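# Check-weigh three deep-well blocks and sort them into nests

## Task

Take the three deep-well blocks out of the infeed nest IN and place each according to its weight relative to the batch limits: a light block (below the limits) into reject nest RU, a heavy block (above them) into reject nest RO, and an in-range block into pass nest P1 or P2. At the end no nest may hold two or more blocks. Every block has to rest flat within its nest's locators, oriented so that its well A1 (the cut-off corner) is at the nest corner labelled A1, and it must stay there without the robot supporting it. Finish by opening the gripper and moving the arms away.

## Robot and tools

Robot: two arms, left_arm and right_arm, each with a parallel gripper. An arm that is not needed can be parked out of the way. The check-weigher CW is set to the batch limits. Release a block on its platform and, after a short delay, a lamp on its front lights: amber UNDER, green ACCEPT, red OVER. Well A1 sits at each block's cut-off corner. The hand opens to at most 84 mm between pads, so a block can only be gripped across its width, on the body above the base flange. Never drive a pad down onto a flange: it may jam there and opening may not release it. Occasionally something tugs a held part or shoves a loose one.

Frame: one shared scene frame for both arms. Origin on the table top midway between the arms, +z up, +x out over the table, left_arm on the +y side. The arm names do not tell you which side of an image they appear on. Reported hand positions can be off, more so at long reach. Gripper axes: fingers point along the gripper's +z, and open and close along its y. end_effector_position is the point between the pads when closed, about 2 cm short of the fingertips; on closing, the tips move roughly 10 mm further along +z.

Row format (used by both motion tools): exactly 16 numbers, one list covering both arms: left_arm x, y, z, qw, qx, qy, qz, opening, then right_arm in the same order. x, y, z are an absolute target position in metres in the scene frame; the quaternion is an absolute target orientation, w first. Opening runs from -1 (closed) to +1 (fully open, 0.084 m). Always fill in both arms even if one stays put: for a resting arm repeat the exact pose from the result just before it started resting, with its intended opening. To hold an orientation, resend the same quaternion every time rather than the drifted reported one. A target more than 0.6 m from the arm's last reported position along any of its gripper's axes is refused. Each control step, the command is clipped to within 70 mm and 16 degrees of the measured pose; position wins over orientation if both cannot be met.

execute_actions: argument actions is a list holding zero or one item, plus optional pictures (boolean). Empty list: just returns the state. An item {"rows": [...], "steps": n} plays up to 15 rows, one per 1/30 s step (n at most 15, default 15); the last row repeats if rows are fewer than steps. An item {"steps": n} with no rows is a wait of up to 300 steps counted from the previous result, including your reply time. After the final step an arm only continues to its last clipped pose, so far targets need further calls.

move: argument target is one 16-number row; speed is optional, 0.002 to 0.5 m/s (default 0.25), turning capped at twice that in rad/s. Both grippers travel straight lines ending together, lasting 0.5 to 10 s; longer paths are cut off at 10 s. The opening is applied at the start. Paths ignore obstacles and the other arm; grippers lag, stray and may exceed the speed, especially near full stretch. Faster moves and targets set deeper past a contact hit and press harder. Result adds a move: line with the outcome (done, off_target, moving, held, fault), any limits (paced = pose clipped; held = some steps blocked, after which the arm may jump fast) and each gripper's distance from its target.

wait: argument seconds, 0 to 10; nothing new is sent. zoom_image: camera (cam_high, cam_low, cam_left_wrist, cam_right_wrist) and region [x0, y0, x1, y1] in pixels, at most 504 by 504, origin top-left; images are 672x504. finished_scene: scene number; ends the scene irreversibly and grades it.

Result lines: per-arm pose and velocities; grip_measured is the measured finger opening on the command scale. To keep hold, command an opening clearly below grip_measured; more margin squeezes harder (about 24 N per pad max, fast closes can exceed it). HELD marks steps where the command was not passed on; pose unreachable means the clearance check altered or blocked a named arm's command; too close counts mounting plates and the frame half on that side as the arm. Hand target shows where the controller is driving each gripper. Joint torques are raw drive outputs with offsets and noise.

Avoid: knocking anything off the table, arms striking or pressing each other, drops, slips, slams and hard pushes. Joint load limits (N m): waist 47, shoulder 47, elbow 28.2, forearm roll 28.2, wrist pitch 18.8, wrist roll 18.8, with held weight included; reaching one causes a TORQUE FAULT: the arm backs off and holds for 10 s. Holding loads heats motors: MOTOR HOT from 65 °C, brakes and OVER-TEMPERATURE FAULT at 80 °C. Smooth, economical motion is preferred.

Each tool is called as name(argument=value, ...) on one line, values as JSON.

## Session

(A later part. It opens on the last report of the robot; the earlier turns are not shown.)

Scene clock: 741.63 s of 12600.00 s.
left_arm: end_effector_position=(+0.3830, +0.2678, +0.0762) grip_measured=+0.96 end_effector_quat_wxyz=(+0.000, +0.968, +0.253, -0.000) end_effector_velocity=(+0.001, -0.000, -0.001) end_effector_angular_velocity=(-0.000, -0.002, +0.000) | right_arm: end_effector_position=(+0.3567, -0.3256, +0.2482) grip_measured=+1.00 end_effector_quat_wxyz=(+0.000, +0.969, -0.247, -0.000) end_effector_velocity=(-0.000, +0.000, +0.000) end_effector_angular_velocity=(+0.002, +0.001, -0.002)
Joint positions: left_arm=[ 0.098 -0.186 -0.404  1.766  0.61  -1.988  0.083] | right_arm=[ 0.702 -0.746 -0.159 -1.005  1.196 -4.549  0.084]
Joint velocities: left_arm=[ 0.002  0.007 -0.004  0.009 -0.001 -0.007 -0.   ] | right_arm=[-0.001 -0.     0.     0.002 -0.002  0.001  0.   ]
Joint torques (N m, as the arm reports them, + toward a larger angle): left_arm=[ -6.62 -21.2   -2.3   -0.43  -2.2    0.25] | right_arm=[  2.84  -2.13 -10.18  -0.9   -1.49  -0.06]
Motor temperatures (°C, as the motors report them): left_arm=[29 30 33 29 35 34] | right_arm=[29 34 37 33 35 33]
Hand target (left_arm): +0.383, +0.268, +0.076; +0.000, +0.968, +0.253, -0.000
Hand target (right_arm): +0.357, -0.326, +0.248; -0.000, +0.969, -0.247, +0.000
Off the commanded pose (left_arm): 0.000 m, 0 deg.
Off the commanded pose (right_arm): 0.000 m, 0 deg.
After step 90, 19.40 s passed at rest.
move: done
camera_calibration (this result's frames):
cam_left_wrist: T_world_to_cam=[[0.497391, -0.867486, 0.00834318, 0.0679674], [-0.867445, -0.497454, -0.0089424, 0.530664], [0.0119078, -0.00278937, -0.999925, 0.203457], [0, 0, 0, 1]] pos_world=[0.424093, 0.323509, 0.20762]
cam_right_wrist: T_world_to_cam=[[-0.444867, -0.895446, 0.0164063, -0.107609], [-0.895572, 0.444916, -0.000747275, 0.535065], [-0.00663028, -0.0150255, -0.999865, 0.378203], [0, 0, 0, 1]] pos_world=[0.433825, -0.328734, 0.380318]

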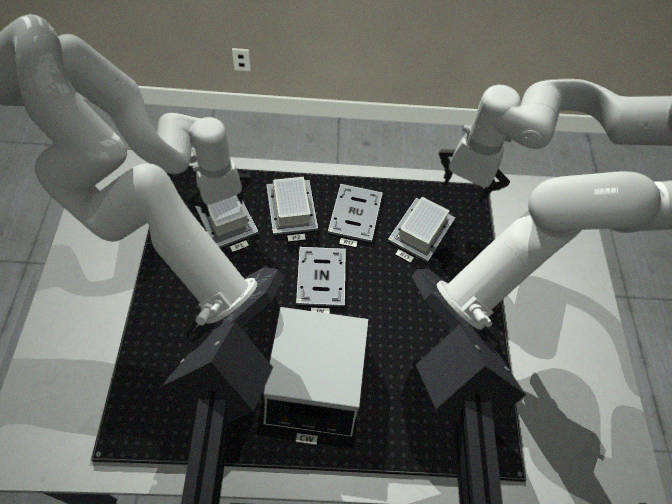

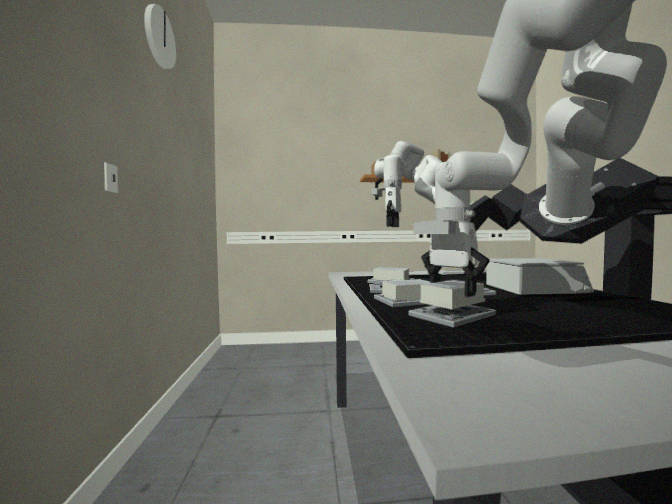

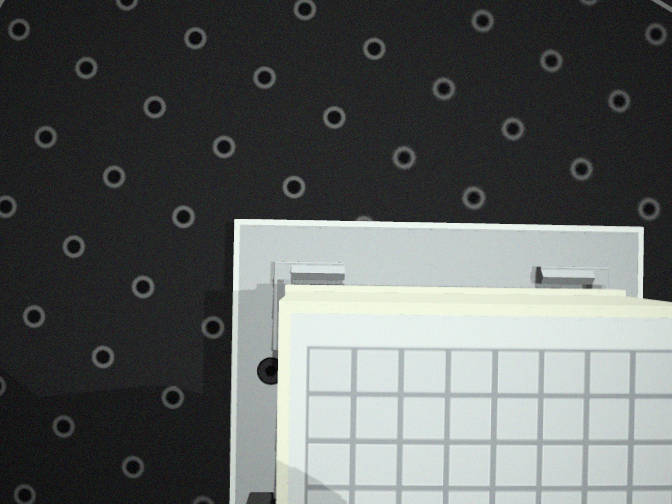

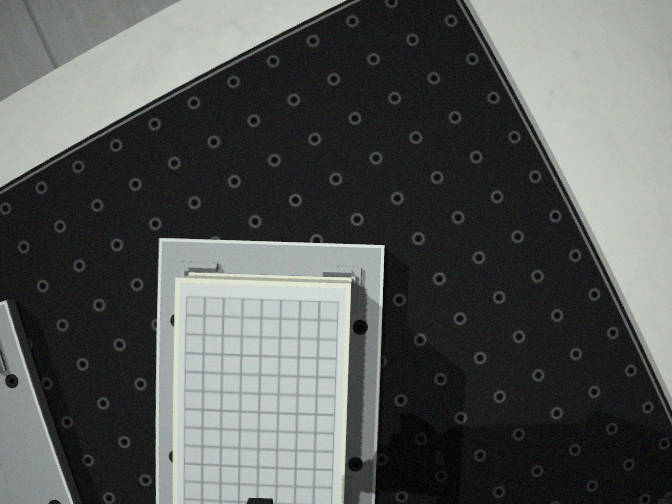

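Aligned (235,220),(643,227).

move(target=[0.3831,0.2677,0.062,0,0.9675,0.2527,0,-1,0.3567,-0.3256,0.2482,0,0.969,-0.247,0,1], speed=0.008)

move(target=[0.3831,0.2677,0.058,0,0.9675,0.2527,0,-1,0.3567,-0.3256,0.2482,0,0.969,-0.247,0,1], speed=0.004)

Scene clock: 751.73 s of 12600.00 s.
left_arm: end_effector_position=(+0.3831, +0.2677, +0.0622) grip_measured=+0.96 end_effector_quat_wxyz=(+0.000, +0.968, +0.253, -0.000) end_effector_velocity=(+0.000, -0.001, -0.001) end_effector_angular_velocity=(-0.001, -0.002, -0.002) | right_arm: end_effector_position=(+0.3567, -0.3256, +0.2482) grip_measured=+1.00 end_effector_quat_wxyz=(+0.000, +0.969, -0.247, +0.000) end_effector_velocity=(+0.000, +0.000, +0.000) end_effector_angular_velocity=(+0.001, -0.001, -0.001)
Joint positions: left_arm=[ 0.123 -0.128 -0.438  1.828  0.602 -2.036  0.083] | right_arm=[ 0.702 -0.746 -0.159 -1.005  1.196 -4.549  0.084]
Joint velocities: left_arm=[ 0.001  0.008 -0.005  0.008 -0.    -0.006 -0.   ] | right_arm=[-0.001 -0.     0.    -0.001 -0.002  0.001  0.   ]
Joint torques (N m, as the arm reports them, + toward a larger angle): left_arm=[ -6.64 -21.68  -1.73  -0.8   -2.22   0.09] | right_arm=[  2.14  -1.85 -10.29  -0.96  -1.47  -0.1 ]
Motor temperatures (°C, as the motors report them): left_arm=[29 30 33 29 35 34] | right_arm=[29 34 37 33 35 33]
Hand target (left_arm): +0.383, +0.268, +0.062; +0.000, +0.968, +0.253, -0.000
Hand target (right_arm): +0.357, -0.326, +0.248; +0.000, +0.969, -0.247, +0.000
Off the commanded pose (left_arm): 0.000 m, 0 deg.
Off the commanded pose (right_arm): 0.000 m, 0 deg.
After step 90, 5.13 s passed at rest.
move: done
camera_calibration (this result's frames):
cam_left_wrist: T_world_to_cam=[[0.497374, -0.867497, 0.0082302, 0.0679], [-0.867455, -0.497435, -0.0089715, 0.530533], [0.0118767, -0.00267713, -0.999926, 0.189431], [0, 0, 0, 1]] pos_world=[0.424192, 0.323316, 0.193618]
cam_right_wrist: T_world_to_cam=[[-0.444867, -0.895446, 0.0164062, -0.107609], [-0.895572, 0.444916, -0.000747663, 0.535065], [-0.00662991, -0.0150256, -0.999865, 0.378203], [0, 0, 0, 1]] pos_world=[0.433825, -0.328734, 0.380318]

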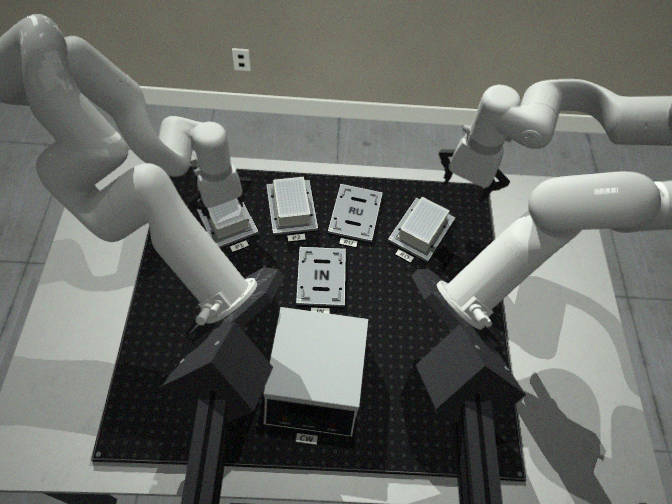

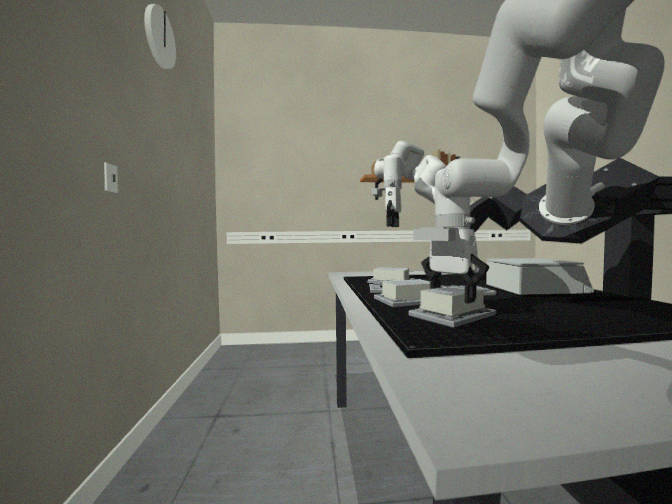

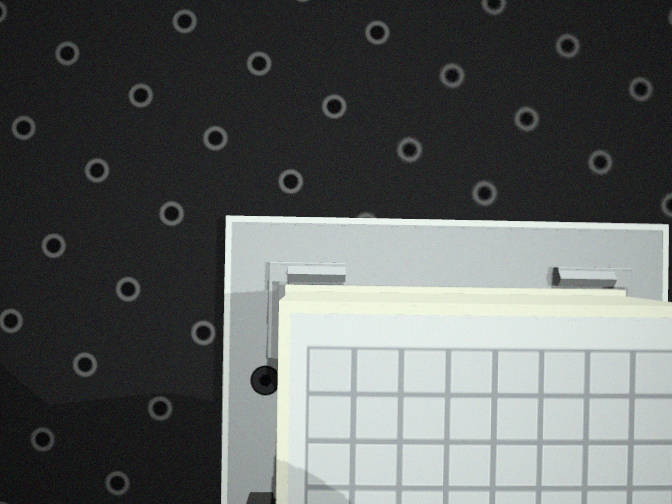

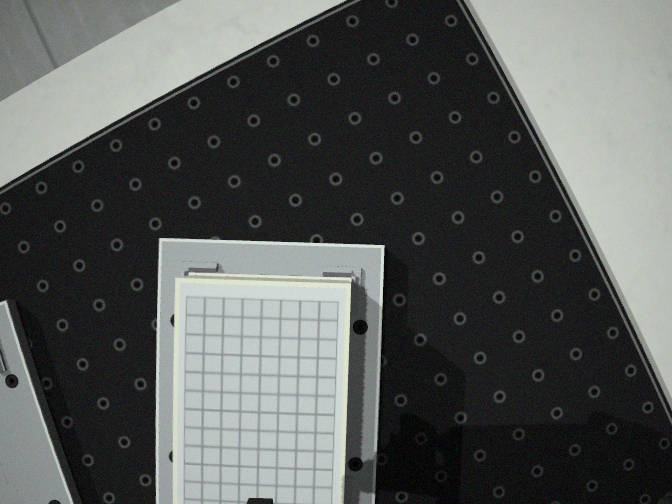

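Scene clock: 753.00 s of 12600.00 s.
left_arm: end_effector_position=(+0.3831, +0.2677, +0.0581) grip_measured=+0.96 end_effector_quat_wxyz=(+0.000, +0.968, +0.253, -0.000) end_effector_velocity=(-0.000, -0.000, -0.001) end_effector_angular_velocity=(+0.001, -0.000, -0.001) | right_arm: end_effector_position=(+0.3567, -0.3256, +0.2482) grip_measured=+1.00 end_effector_quat_wxyz=(+0.000, +0.969, -0.247, +0.000) end_effector_velocity=(+0.000, -0.000, -0.000) end_effector_angular_velocity=(-0.000, +0.000, -0.000)
Joint positions: left_arm=[ 0.131 -0.111 -0.448  1.845  0.6   -2.05   0.083] | right_arm=[ 0.702 -0.746 -0.159 -1.005  1.196 -4.549  0.084]
Joint velocities: left_arm=[ 0.001  0.004 -0.002  0.004  0.001 -0.003  0.   ] | right_arm=[-0.001 -0.    -0.    -0.    -0.    -0.    -0.   ]
Joint torques (N m, as the arm reports them, + toward a larger angle): left_arm=[ -6.89 -21.61  -1.53  -0.4   -2.06   0.08] | right_arm=[ 2.66 -2.02 -9.92 -0.82 -1.4  -0.01]
Motor temperatures (°C, as the motors report them): left_arm=[29 30 33 29 35 34] | right_arm=[29 34 37 33 35 33]
Hand target (left_arm): +0.383, +0.268, +0.058; +0.000, +0.968, +0.253, -0.000
Hand target (right_arm): +0.357, -0.326, +0.248; +0.000, +0.969, -0.247, -0.000
Off the commanded pose (left_arm): 0.000 m, 0 deg.
Off the commanded pose (right_arm): 0.000 m, 0 deg.
move: done
camera_calibration (this result's frames):
cam_left_wrist: T_world_to_cam=[[0.497325, -0.867525, 0.00829105, 0.0679398], [-0.867482, -0.497386, -0.00904233, 0.530515], [0.0119683, -0.00269536, -0.999925, 0.18532], [0, 0, 0, 1]] pos_world=[0.424206, 0.32331, 0.18954]
cam_right_wrist: T_world_to_cam=[[-0.444867, -0.895446, 0.0164062, -0.107608], [-0.895572, 0.444916, -0.000747566, 0.535065], [-0.00662998, -0.0150255, -0.999865, 0.378203], [0, 0, 0, 1]] pos_world=[0.433825, -0.328734, 0.380318]

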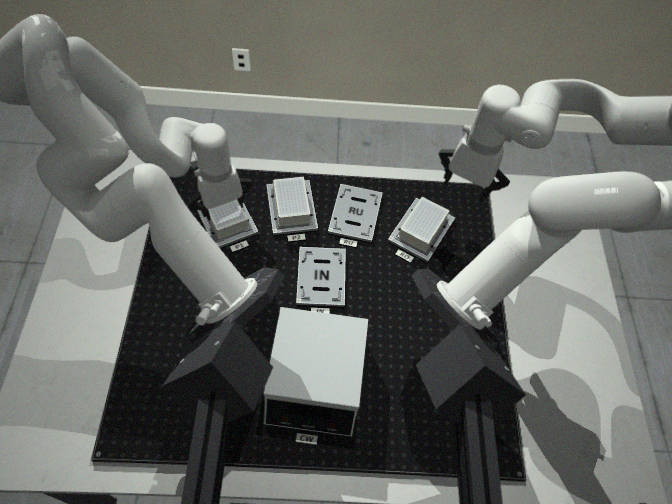

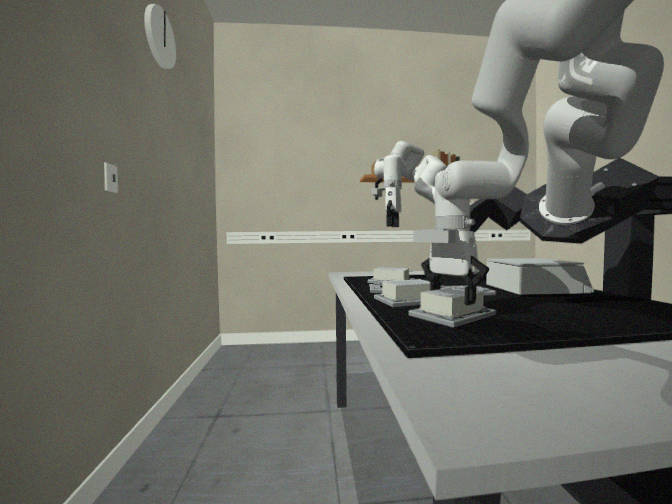

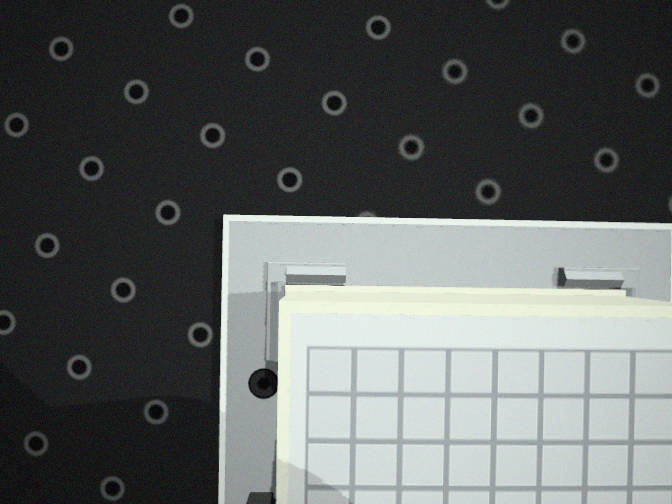

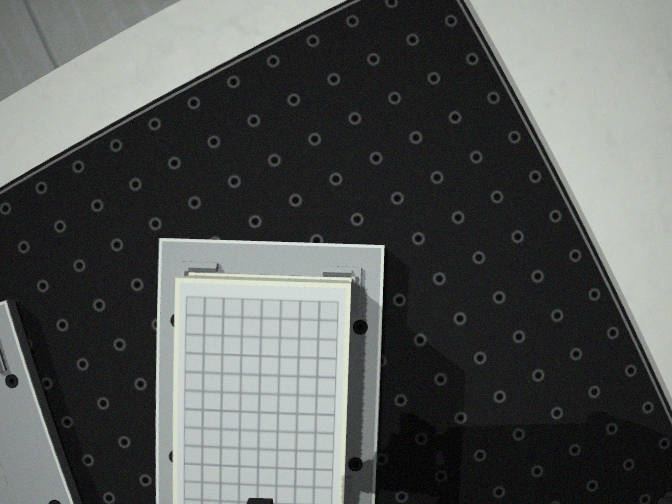

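move(target=[0.3829,0.2675,0.0555,0,0.9675,0.2527,0,-1,0.3567,-0.3256,0.2482,0,0.969,-0.247,0,1], speed=0.003)

Scene clock: 765.67 s of 12600.00 s.
left_arm: end_effector_position=(+0.3832, +0.2675, +0.0559) grip_measured=+0.96 end_effector_quat_wxyz=(+0.000, +0.968, +0.253, +0.000) end_effector_velocity=(+0.000, -0.001, -0.000) end_effector_angular_velocity=(-0.002, -0.001, -0.000) | right_arm: end_effector_position=(+0.3567, -0.3256, +0.2482) grip_measured=+1.00 end_effector_quat_wxyz=(+0.000, +0.969, -0.247, +0.000) end_effector_velocity=(-0.000, -0.000, -0.000) end_effector_angular_velocity=(-0.000, +0.002, -0.003)
Joint positions: left_arm=[ 0.134 -0.101 -0.453  1.856  0.599 -2.059  0.083] | right_arm=[ 0.702 -0.746 -0.159 -1.005  1.196 -4.549  0.084]
Joint velocities: left_arm=[ 0.001  0.003 -0.002  0.003 -0.002 -0.003  0.   ] | right_arm=[-0.002  0.    -0.     0.001 -0.001  0.001  0.   ]
Joint torques (N m, as the arm reports them, + toward a larger angle): left_arm=[ -5.52 -17.25  -1.39  -0.39  -2.01   0.07] | right_arm=[  2.36  -1.42 -10.38  -0.91  -1.39  -0.05]
Motor temperatures (°C, as the motors report them): left_arm=[29 30 33 29 35 34] | right_arm=[29 34 37 33 35 33]
Hand target (left_arm): +0.383, +0.267, +0.056; +0.000, +0.968, +0.253, -0.000
Hand target (right_arm): +0.357, -0.326, +0.248; -0.000, +0.969, -0.247, +0.000
Off the commanded pose (left_arm): 0.000 m, 0 deg.
Off the commanded pose (right_arm): 0.000 m, 0 deg.
After step 90, 8.60 s passed at rest.
move: done
camera_calibration (this result's frames):
cam_left_wrist: T_world_to_cam=[[0.497611, -0.867357, 0.00869159, 0.0676301], [-0.867307, -0.497679, -0.00968306, 0.530506], [0.0127243, -0.00271988, -0.999915, 0.182789], [0, 0, 0, 1]] pos_world=[0.424132, 0.323179, 0.187323]
cam_right_wrist: T_world_to_cam=[[-0.444867, -0.895446, 0.0164062, -0.107608], [-0.895572, 0.444916, -0.000747565, 0.535065], [-0.00663, -0.0150255, -0.999865, 0.378203], [0, 0, 0, 1]] pos_world=[0.433825, -0.328734, 0.380318]

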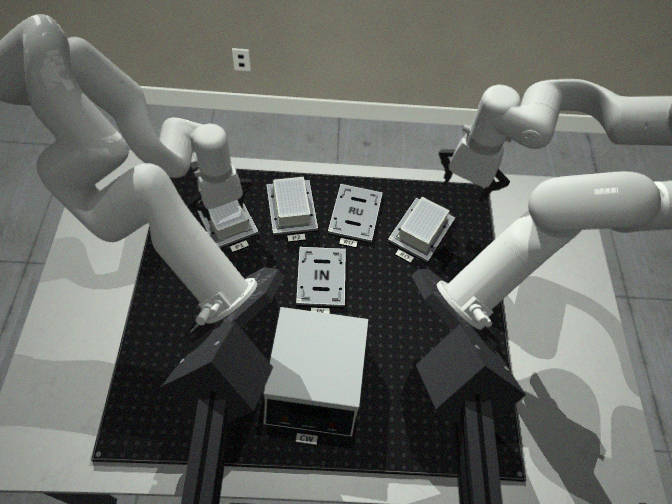

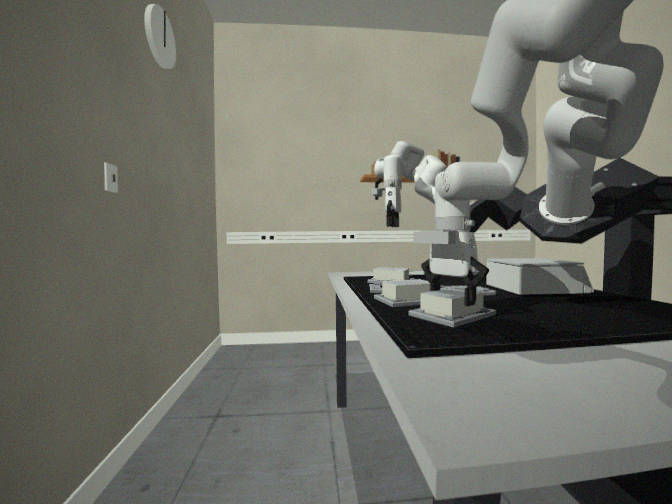

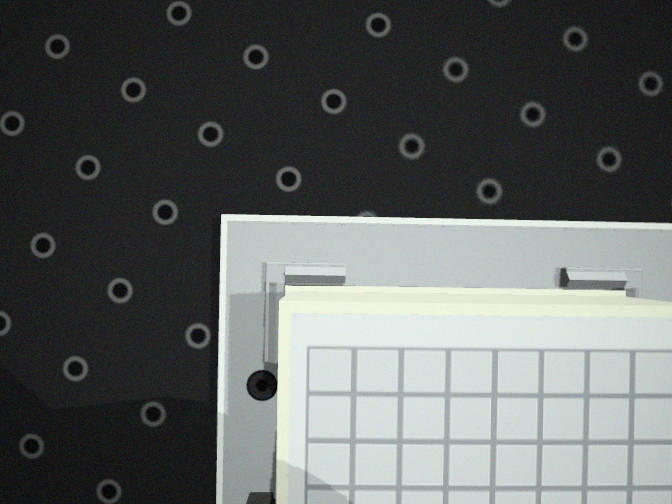

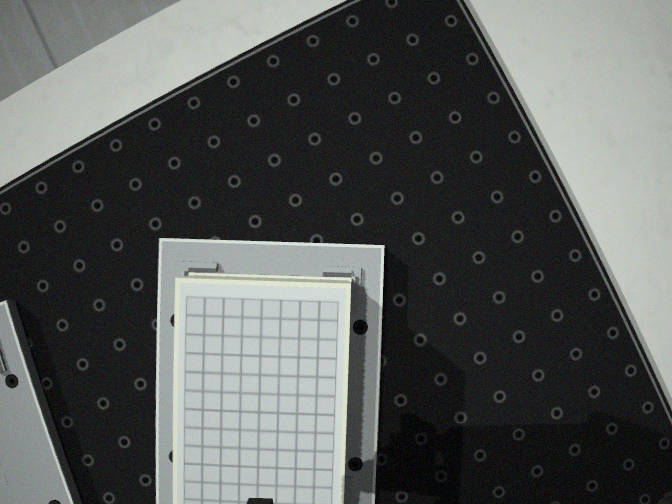

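Seated.

move(target=[0.3830,0.2675,0.0565,0,0.9675,0.2527,0,1,0.3567,-0.3256,0.2482,0,0.969,-0.247,0,1], speed=0.003)

move(target=[0.3830,0.2675,0.20,0,0.9675,0.2527,0,1,0.3567,-0.3256,0.2482,0,0.969,-0.247,0,1], speed=0.04)

zoom_image(camera="cam_low", region=[340,240,540,350])

Scene clock: 775.00 s of 12600.00 s.
left_arm: end_effector_position=(+0.3819, +0.2674, +0.0561) grip_measured=+1.00 end_effector_quat_wxyz=(-0.000, +0.968, +0.252, -0.001) end_effector_velocity=(+0.005, -0.000, +0.002) end_effector_angular_velocity=(-0.004, -0.010, +0.002) | right_arm: end_effector_position=(+0.3567, -0.3256, +0.2482) grip_measured=+1.00 end_effector_quat_wxyz=(-0.000, +0.969, -0.247, +0.000) end_effector_velocity=(+0.000, -0.000, -0.000) end_effector_angular_velocity=(-0.000, -0.001, +0.001)
Joint positions: left_arm=[ 0.134 -0.103 -0.451  1.852  0.6   -2.056  0.084] | right_arm=[ 0.702 -0.746 -0.159 -1.005  1.196 -4.549  0.084]
Joint velocities: left_arm=[-0.005 -0.007 -0.003 -0.002 -0.004  0.002  0.   ] | right_arm=[-0.001  0.     0.    -0.002 -0.001 -0.     0.   ]
Joint torques (N m, as the arm reports them, + toward a larger angle): left_arm=[ -6.41 -21.09  -1.57  -0.29  -2.12   0.02] | right_arm=[  2.48  -1.85 -10.19  -0.98  -1.39  -0.14]
Motor temperatures (°C, as the motors report them): left_arm=[29 30 33 29 35 34] | right_arm=[29 34 37 33 35 33]
Hand target (left_arm): +0.383, +0.268, +0.056; -0.000, +0.968, +0.253, +0.000
Hand target (right_arm): +0.357, -0.326, +0.248; +0.000, +0.969, -0.247, +0.000
Off the commanded pose (left_arm): 0.001 m, 0 deg.
Off the commanded pose (right_arm): 0.000 m, 0 deg.
After step 90, 5.63 s passed at rest.
move: done
camera_calibration (this result's frames):
cam_left_wrist: T_world_to_cam=[[0.49688, -0.867792, 0.00693272, 0.06867], [-0.867764, -0.496922, -0.00731135, 0.529188], [0.00978975, -0.0023831, -0.999949, 0.184119], [0, 0, 0, 1]] pos_world=[0.423287, 0.322996, 0.187503]
cam_right_wrist: T_world_to_cam=[[-0.444867, -0.895446, 0.0164061, -0.107608], [-0.895572, 0.444916, -0.000747519, 0.535065], [-0.00662997, -0.0150254, -0.999865, 0.378203], [0, 0, 0, 1]] pos_world=[0.433825, -0.328734, 0.380318]

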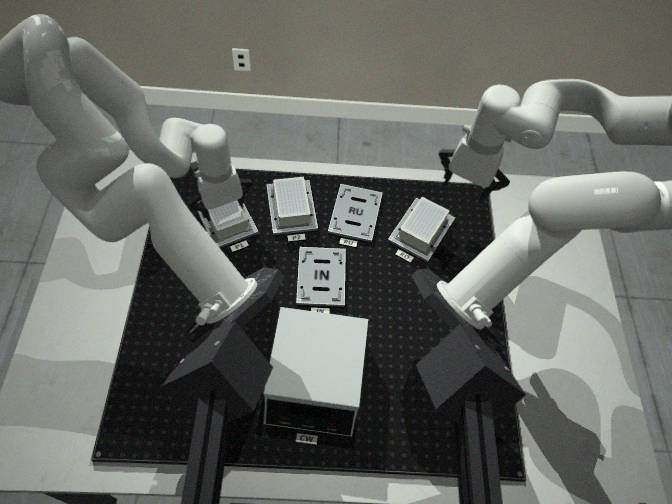

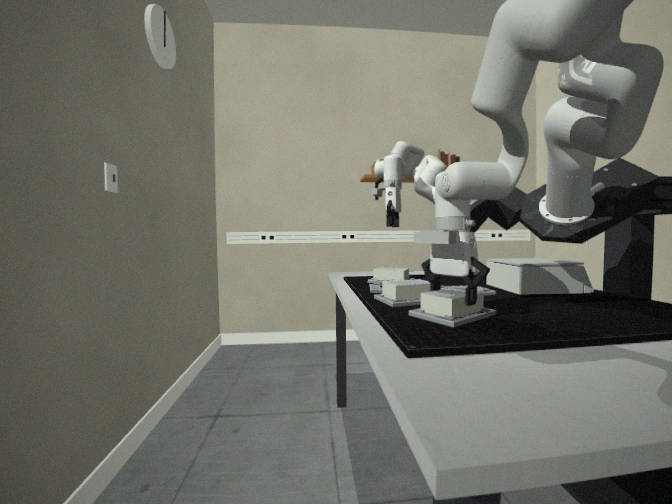

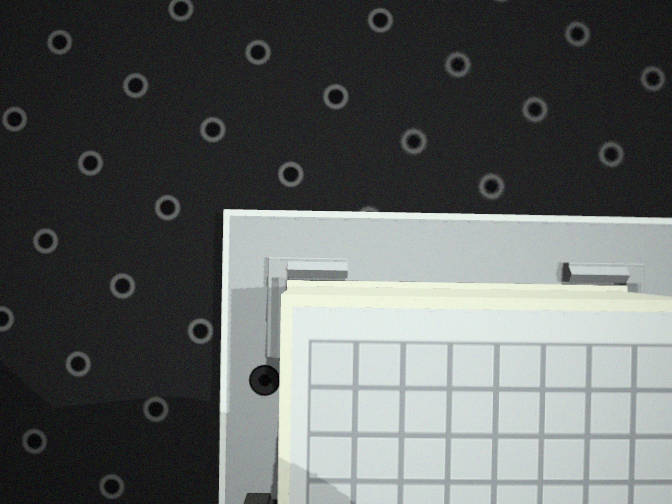

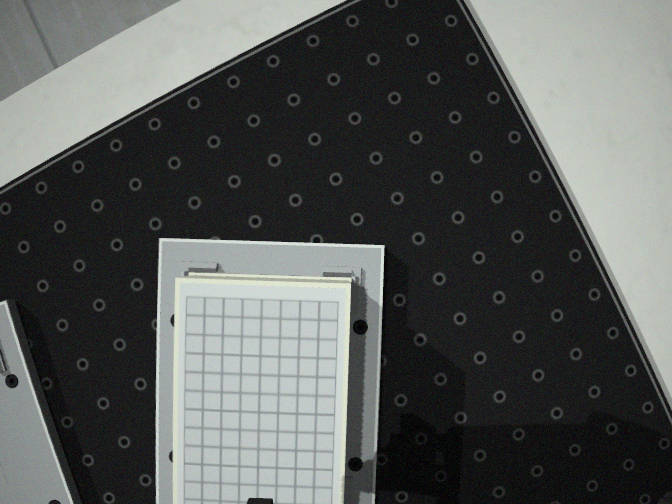

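Scene clock: 779.00 s of 12600.00 s.
left_arm: end_effector_position=(+0.3830, +0.2680, +0.1996) grip_measured=+1.00 end_effector_quat_wxyz=(-0.001, +0.968, +0.253, +0.000) end_effector_velocity=(-0.001, +0.001, +0.002) end_effector_angular_velocity=(+0.003, +0.002, -0.001) | right_arm: end_effector_position=(+0.3567, -0.3256, +0.2482) grip_measured=+1.00 end_effector_quat_wxyz=(+0.000, +0.969, -0.247, -0.000) end_effector_velocity=(+0.000, +0.000, +0.000) end_effector_angular_velocity=(+0.001, -0.001, +0.001)
Joint positions: left_arm=[-0.301 -0.693 -0.218  1.168  0.92  -1.577  0.084] | right_arm=[ 0.702 -0.746 -0.159 -1.005  1.196 -4.549  0.084]
Joint velocities: left_arm=[-0.009 -0.007  0.001 -0.008  0.013  0.004 -0.   ] | right_arm=[ 0.001  0.     0.     0.    -0.001 -0.    -0.   ]
Joint torques (N m, as the arm reports them, + toward a larger angle): left_arm=[ -3.62 -11.12 -10.13  -0.58  -2.22   0.09] | right_arm=[  2.48  -1.9  -10.18  -0.59  -1.41  -0.04]
Motor temperatures (°C, as the motors report them): left_arm=[29 30 33 29 35 34] | right_arm=[29 34 37 33 35 33]
Hand target (left_arm): +0.383, +0.268, +0.200; -0.001, +0.968, +0.253, +0.000
Hand target (right_arm): +0.357, -0.326, +0.248; -0.000, +0.969, -0.247, +0.000
Off the commanded pose (left_arm): 0.001 m, 0 deg.
Off the commanded pose (right_arm): 0.000 m, 0 deg.
move: done
camera_calibration (this result's frames):
cam_left_wrist: T_world_to_cam=[[0.497434, -0.867474, 0.00690711, 0.0673569], [-0.867418, -0.497481, -0.00992875, 0.531996], [0.0120491, -0.00105246, -0.999927, 0.326336], [0, 0, 0, 1]] pos_world=[0.424025, 0.323432, 0.331129]
cam_right_wrist: T_world_to_cam=[[-0.444867, -0.895446, 0.0164063, -0.107609], [-0.895572, 0.444916, -0.000747395, 0.535065], [-0.00663015, -0.0150255, -0.999865, 0.378203], [0, 0, 0, 1]] pos_world=[0.433825, -0.328734, 0.380318]

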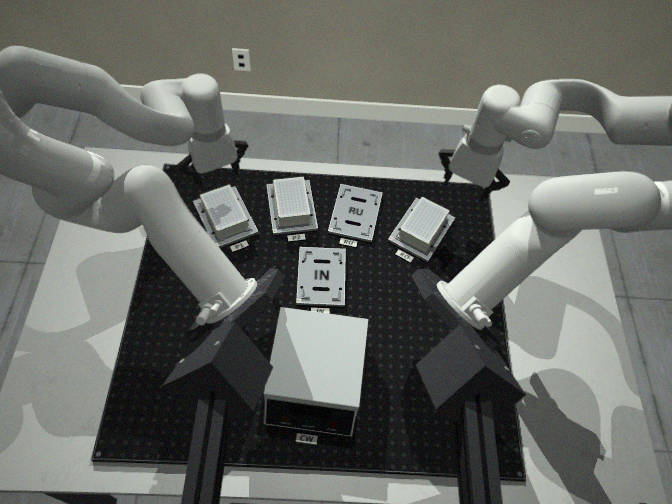

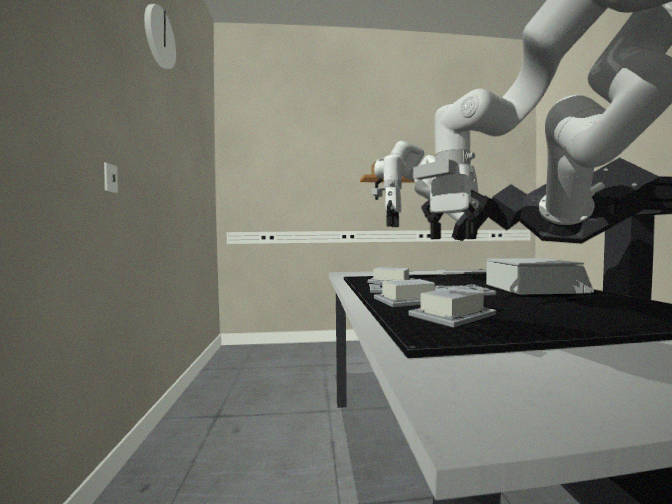

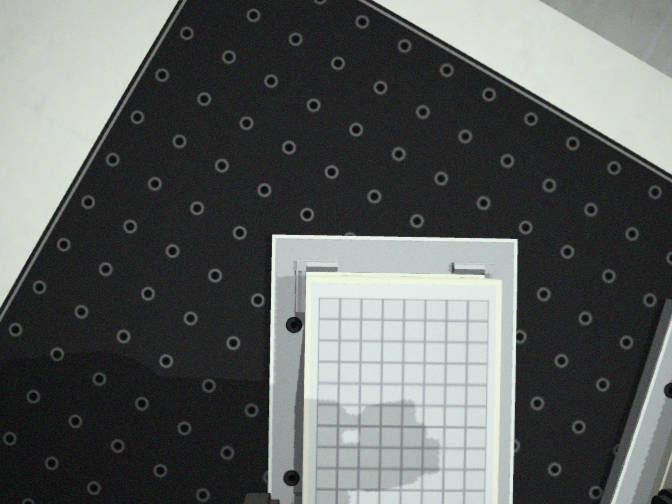

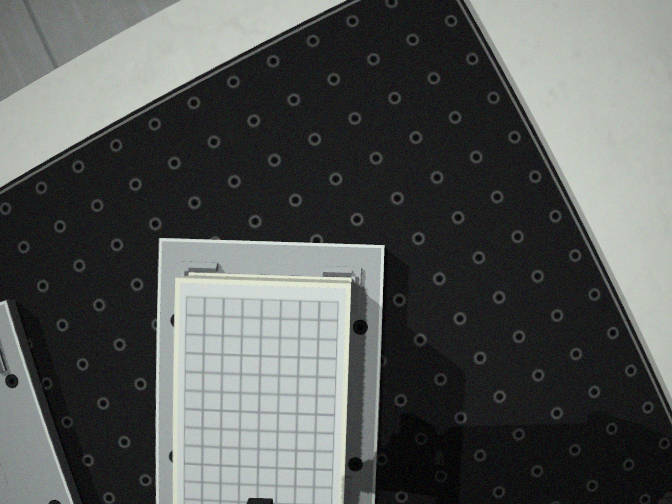

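Region (340, 240, 540, 350) of cam_low's 672x504 image, scaled by 2.520, with more detail than that image has; it fills the top 277 rows of this view, and the rest is white.

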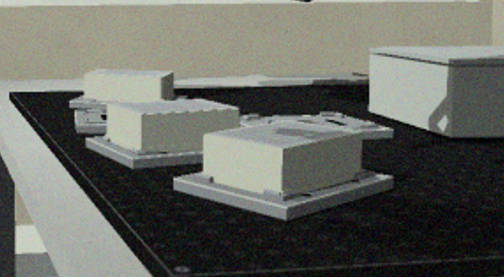

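finished_scene(scene=2)

The scene is finished: the task was done.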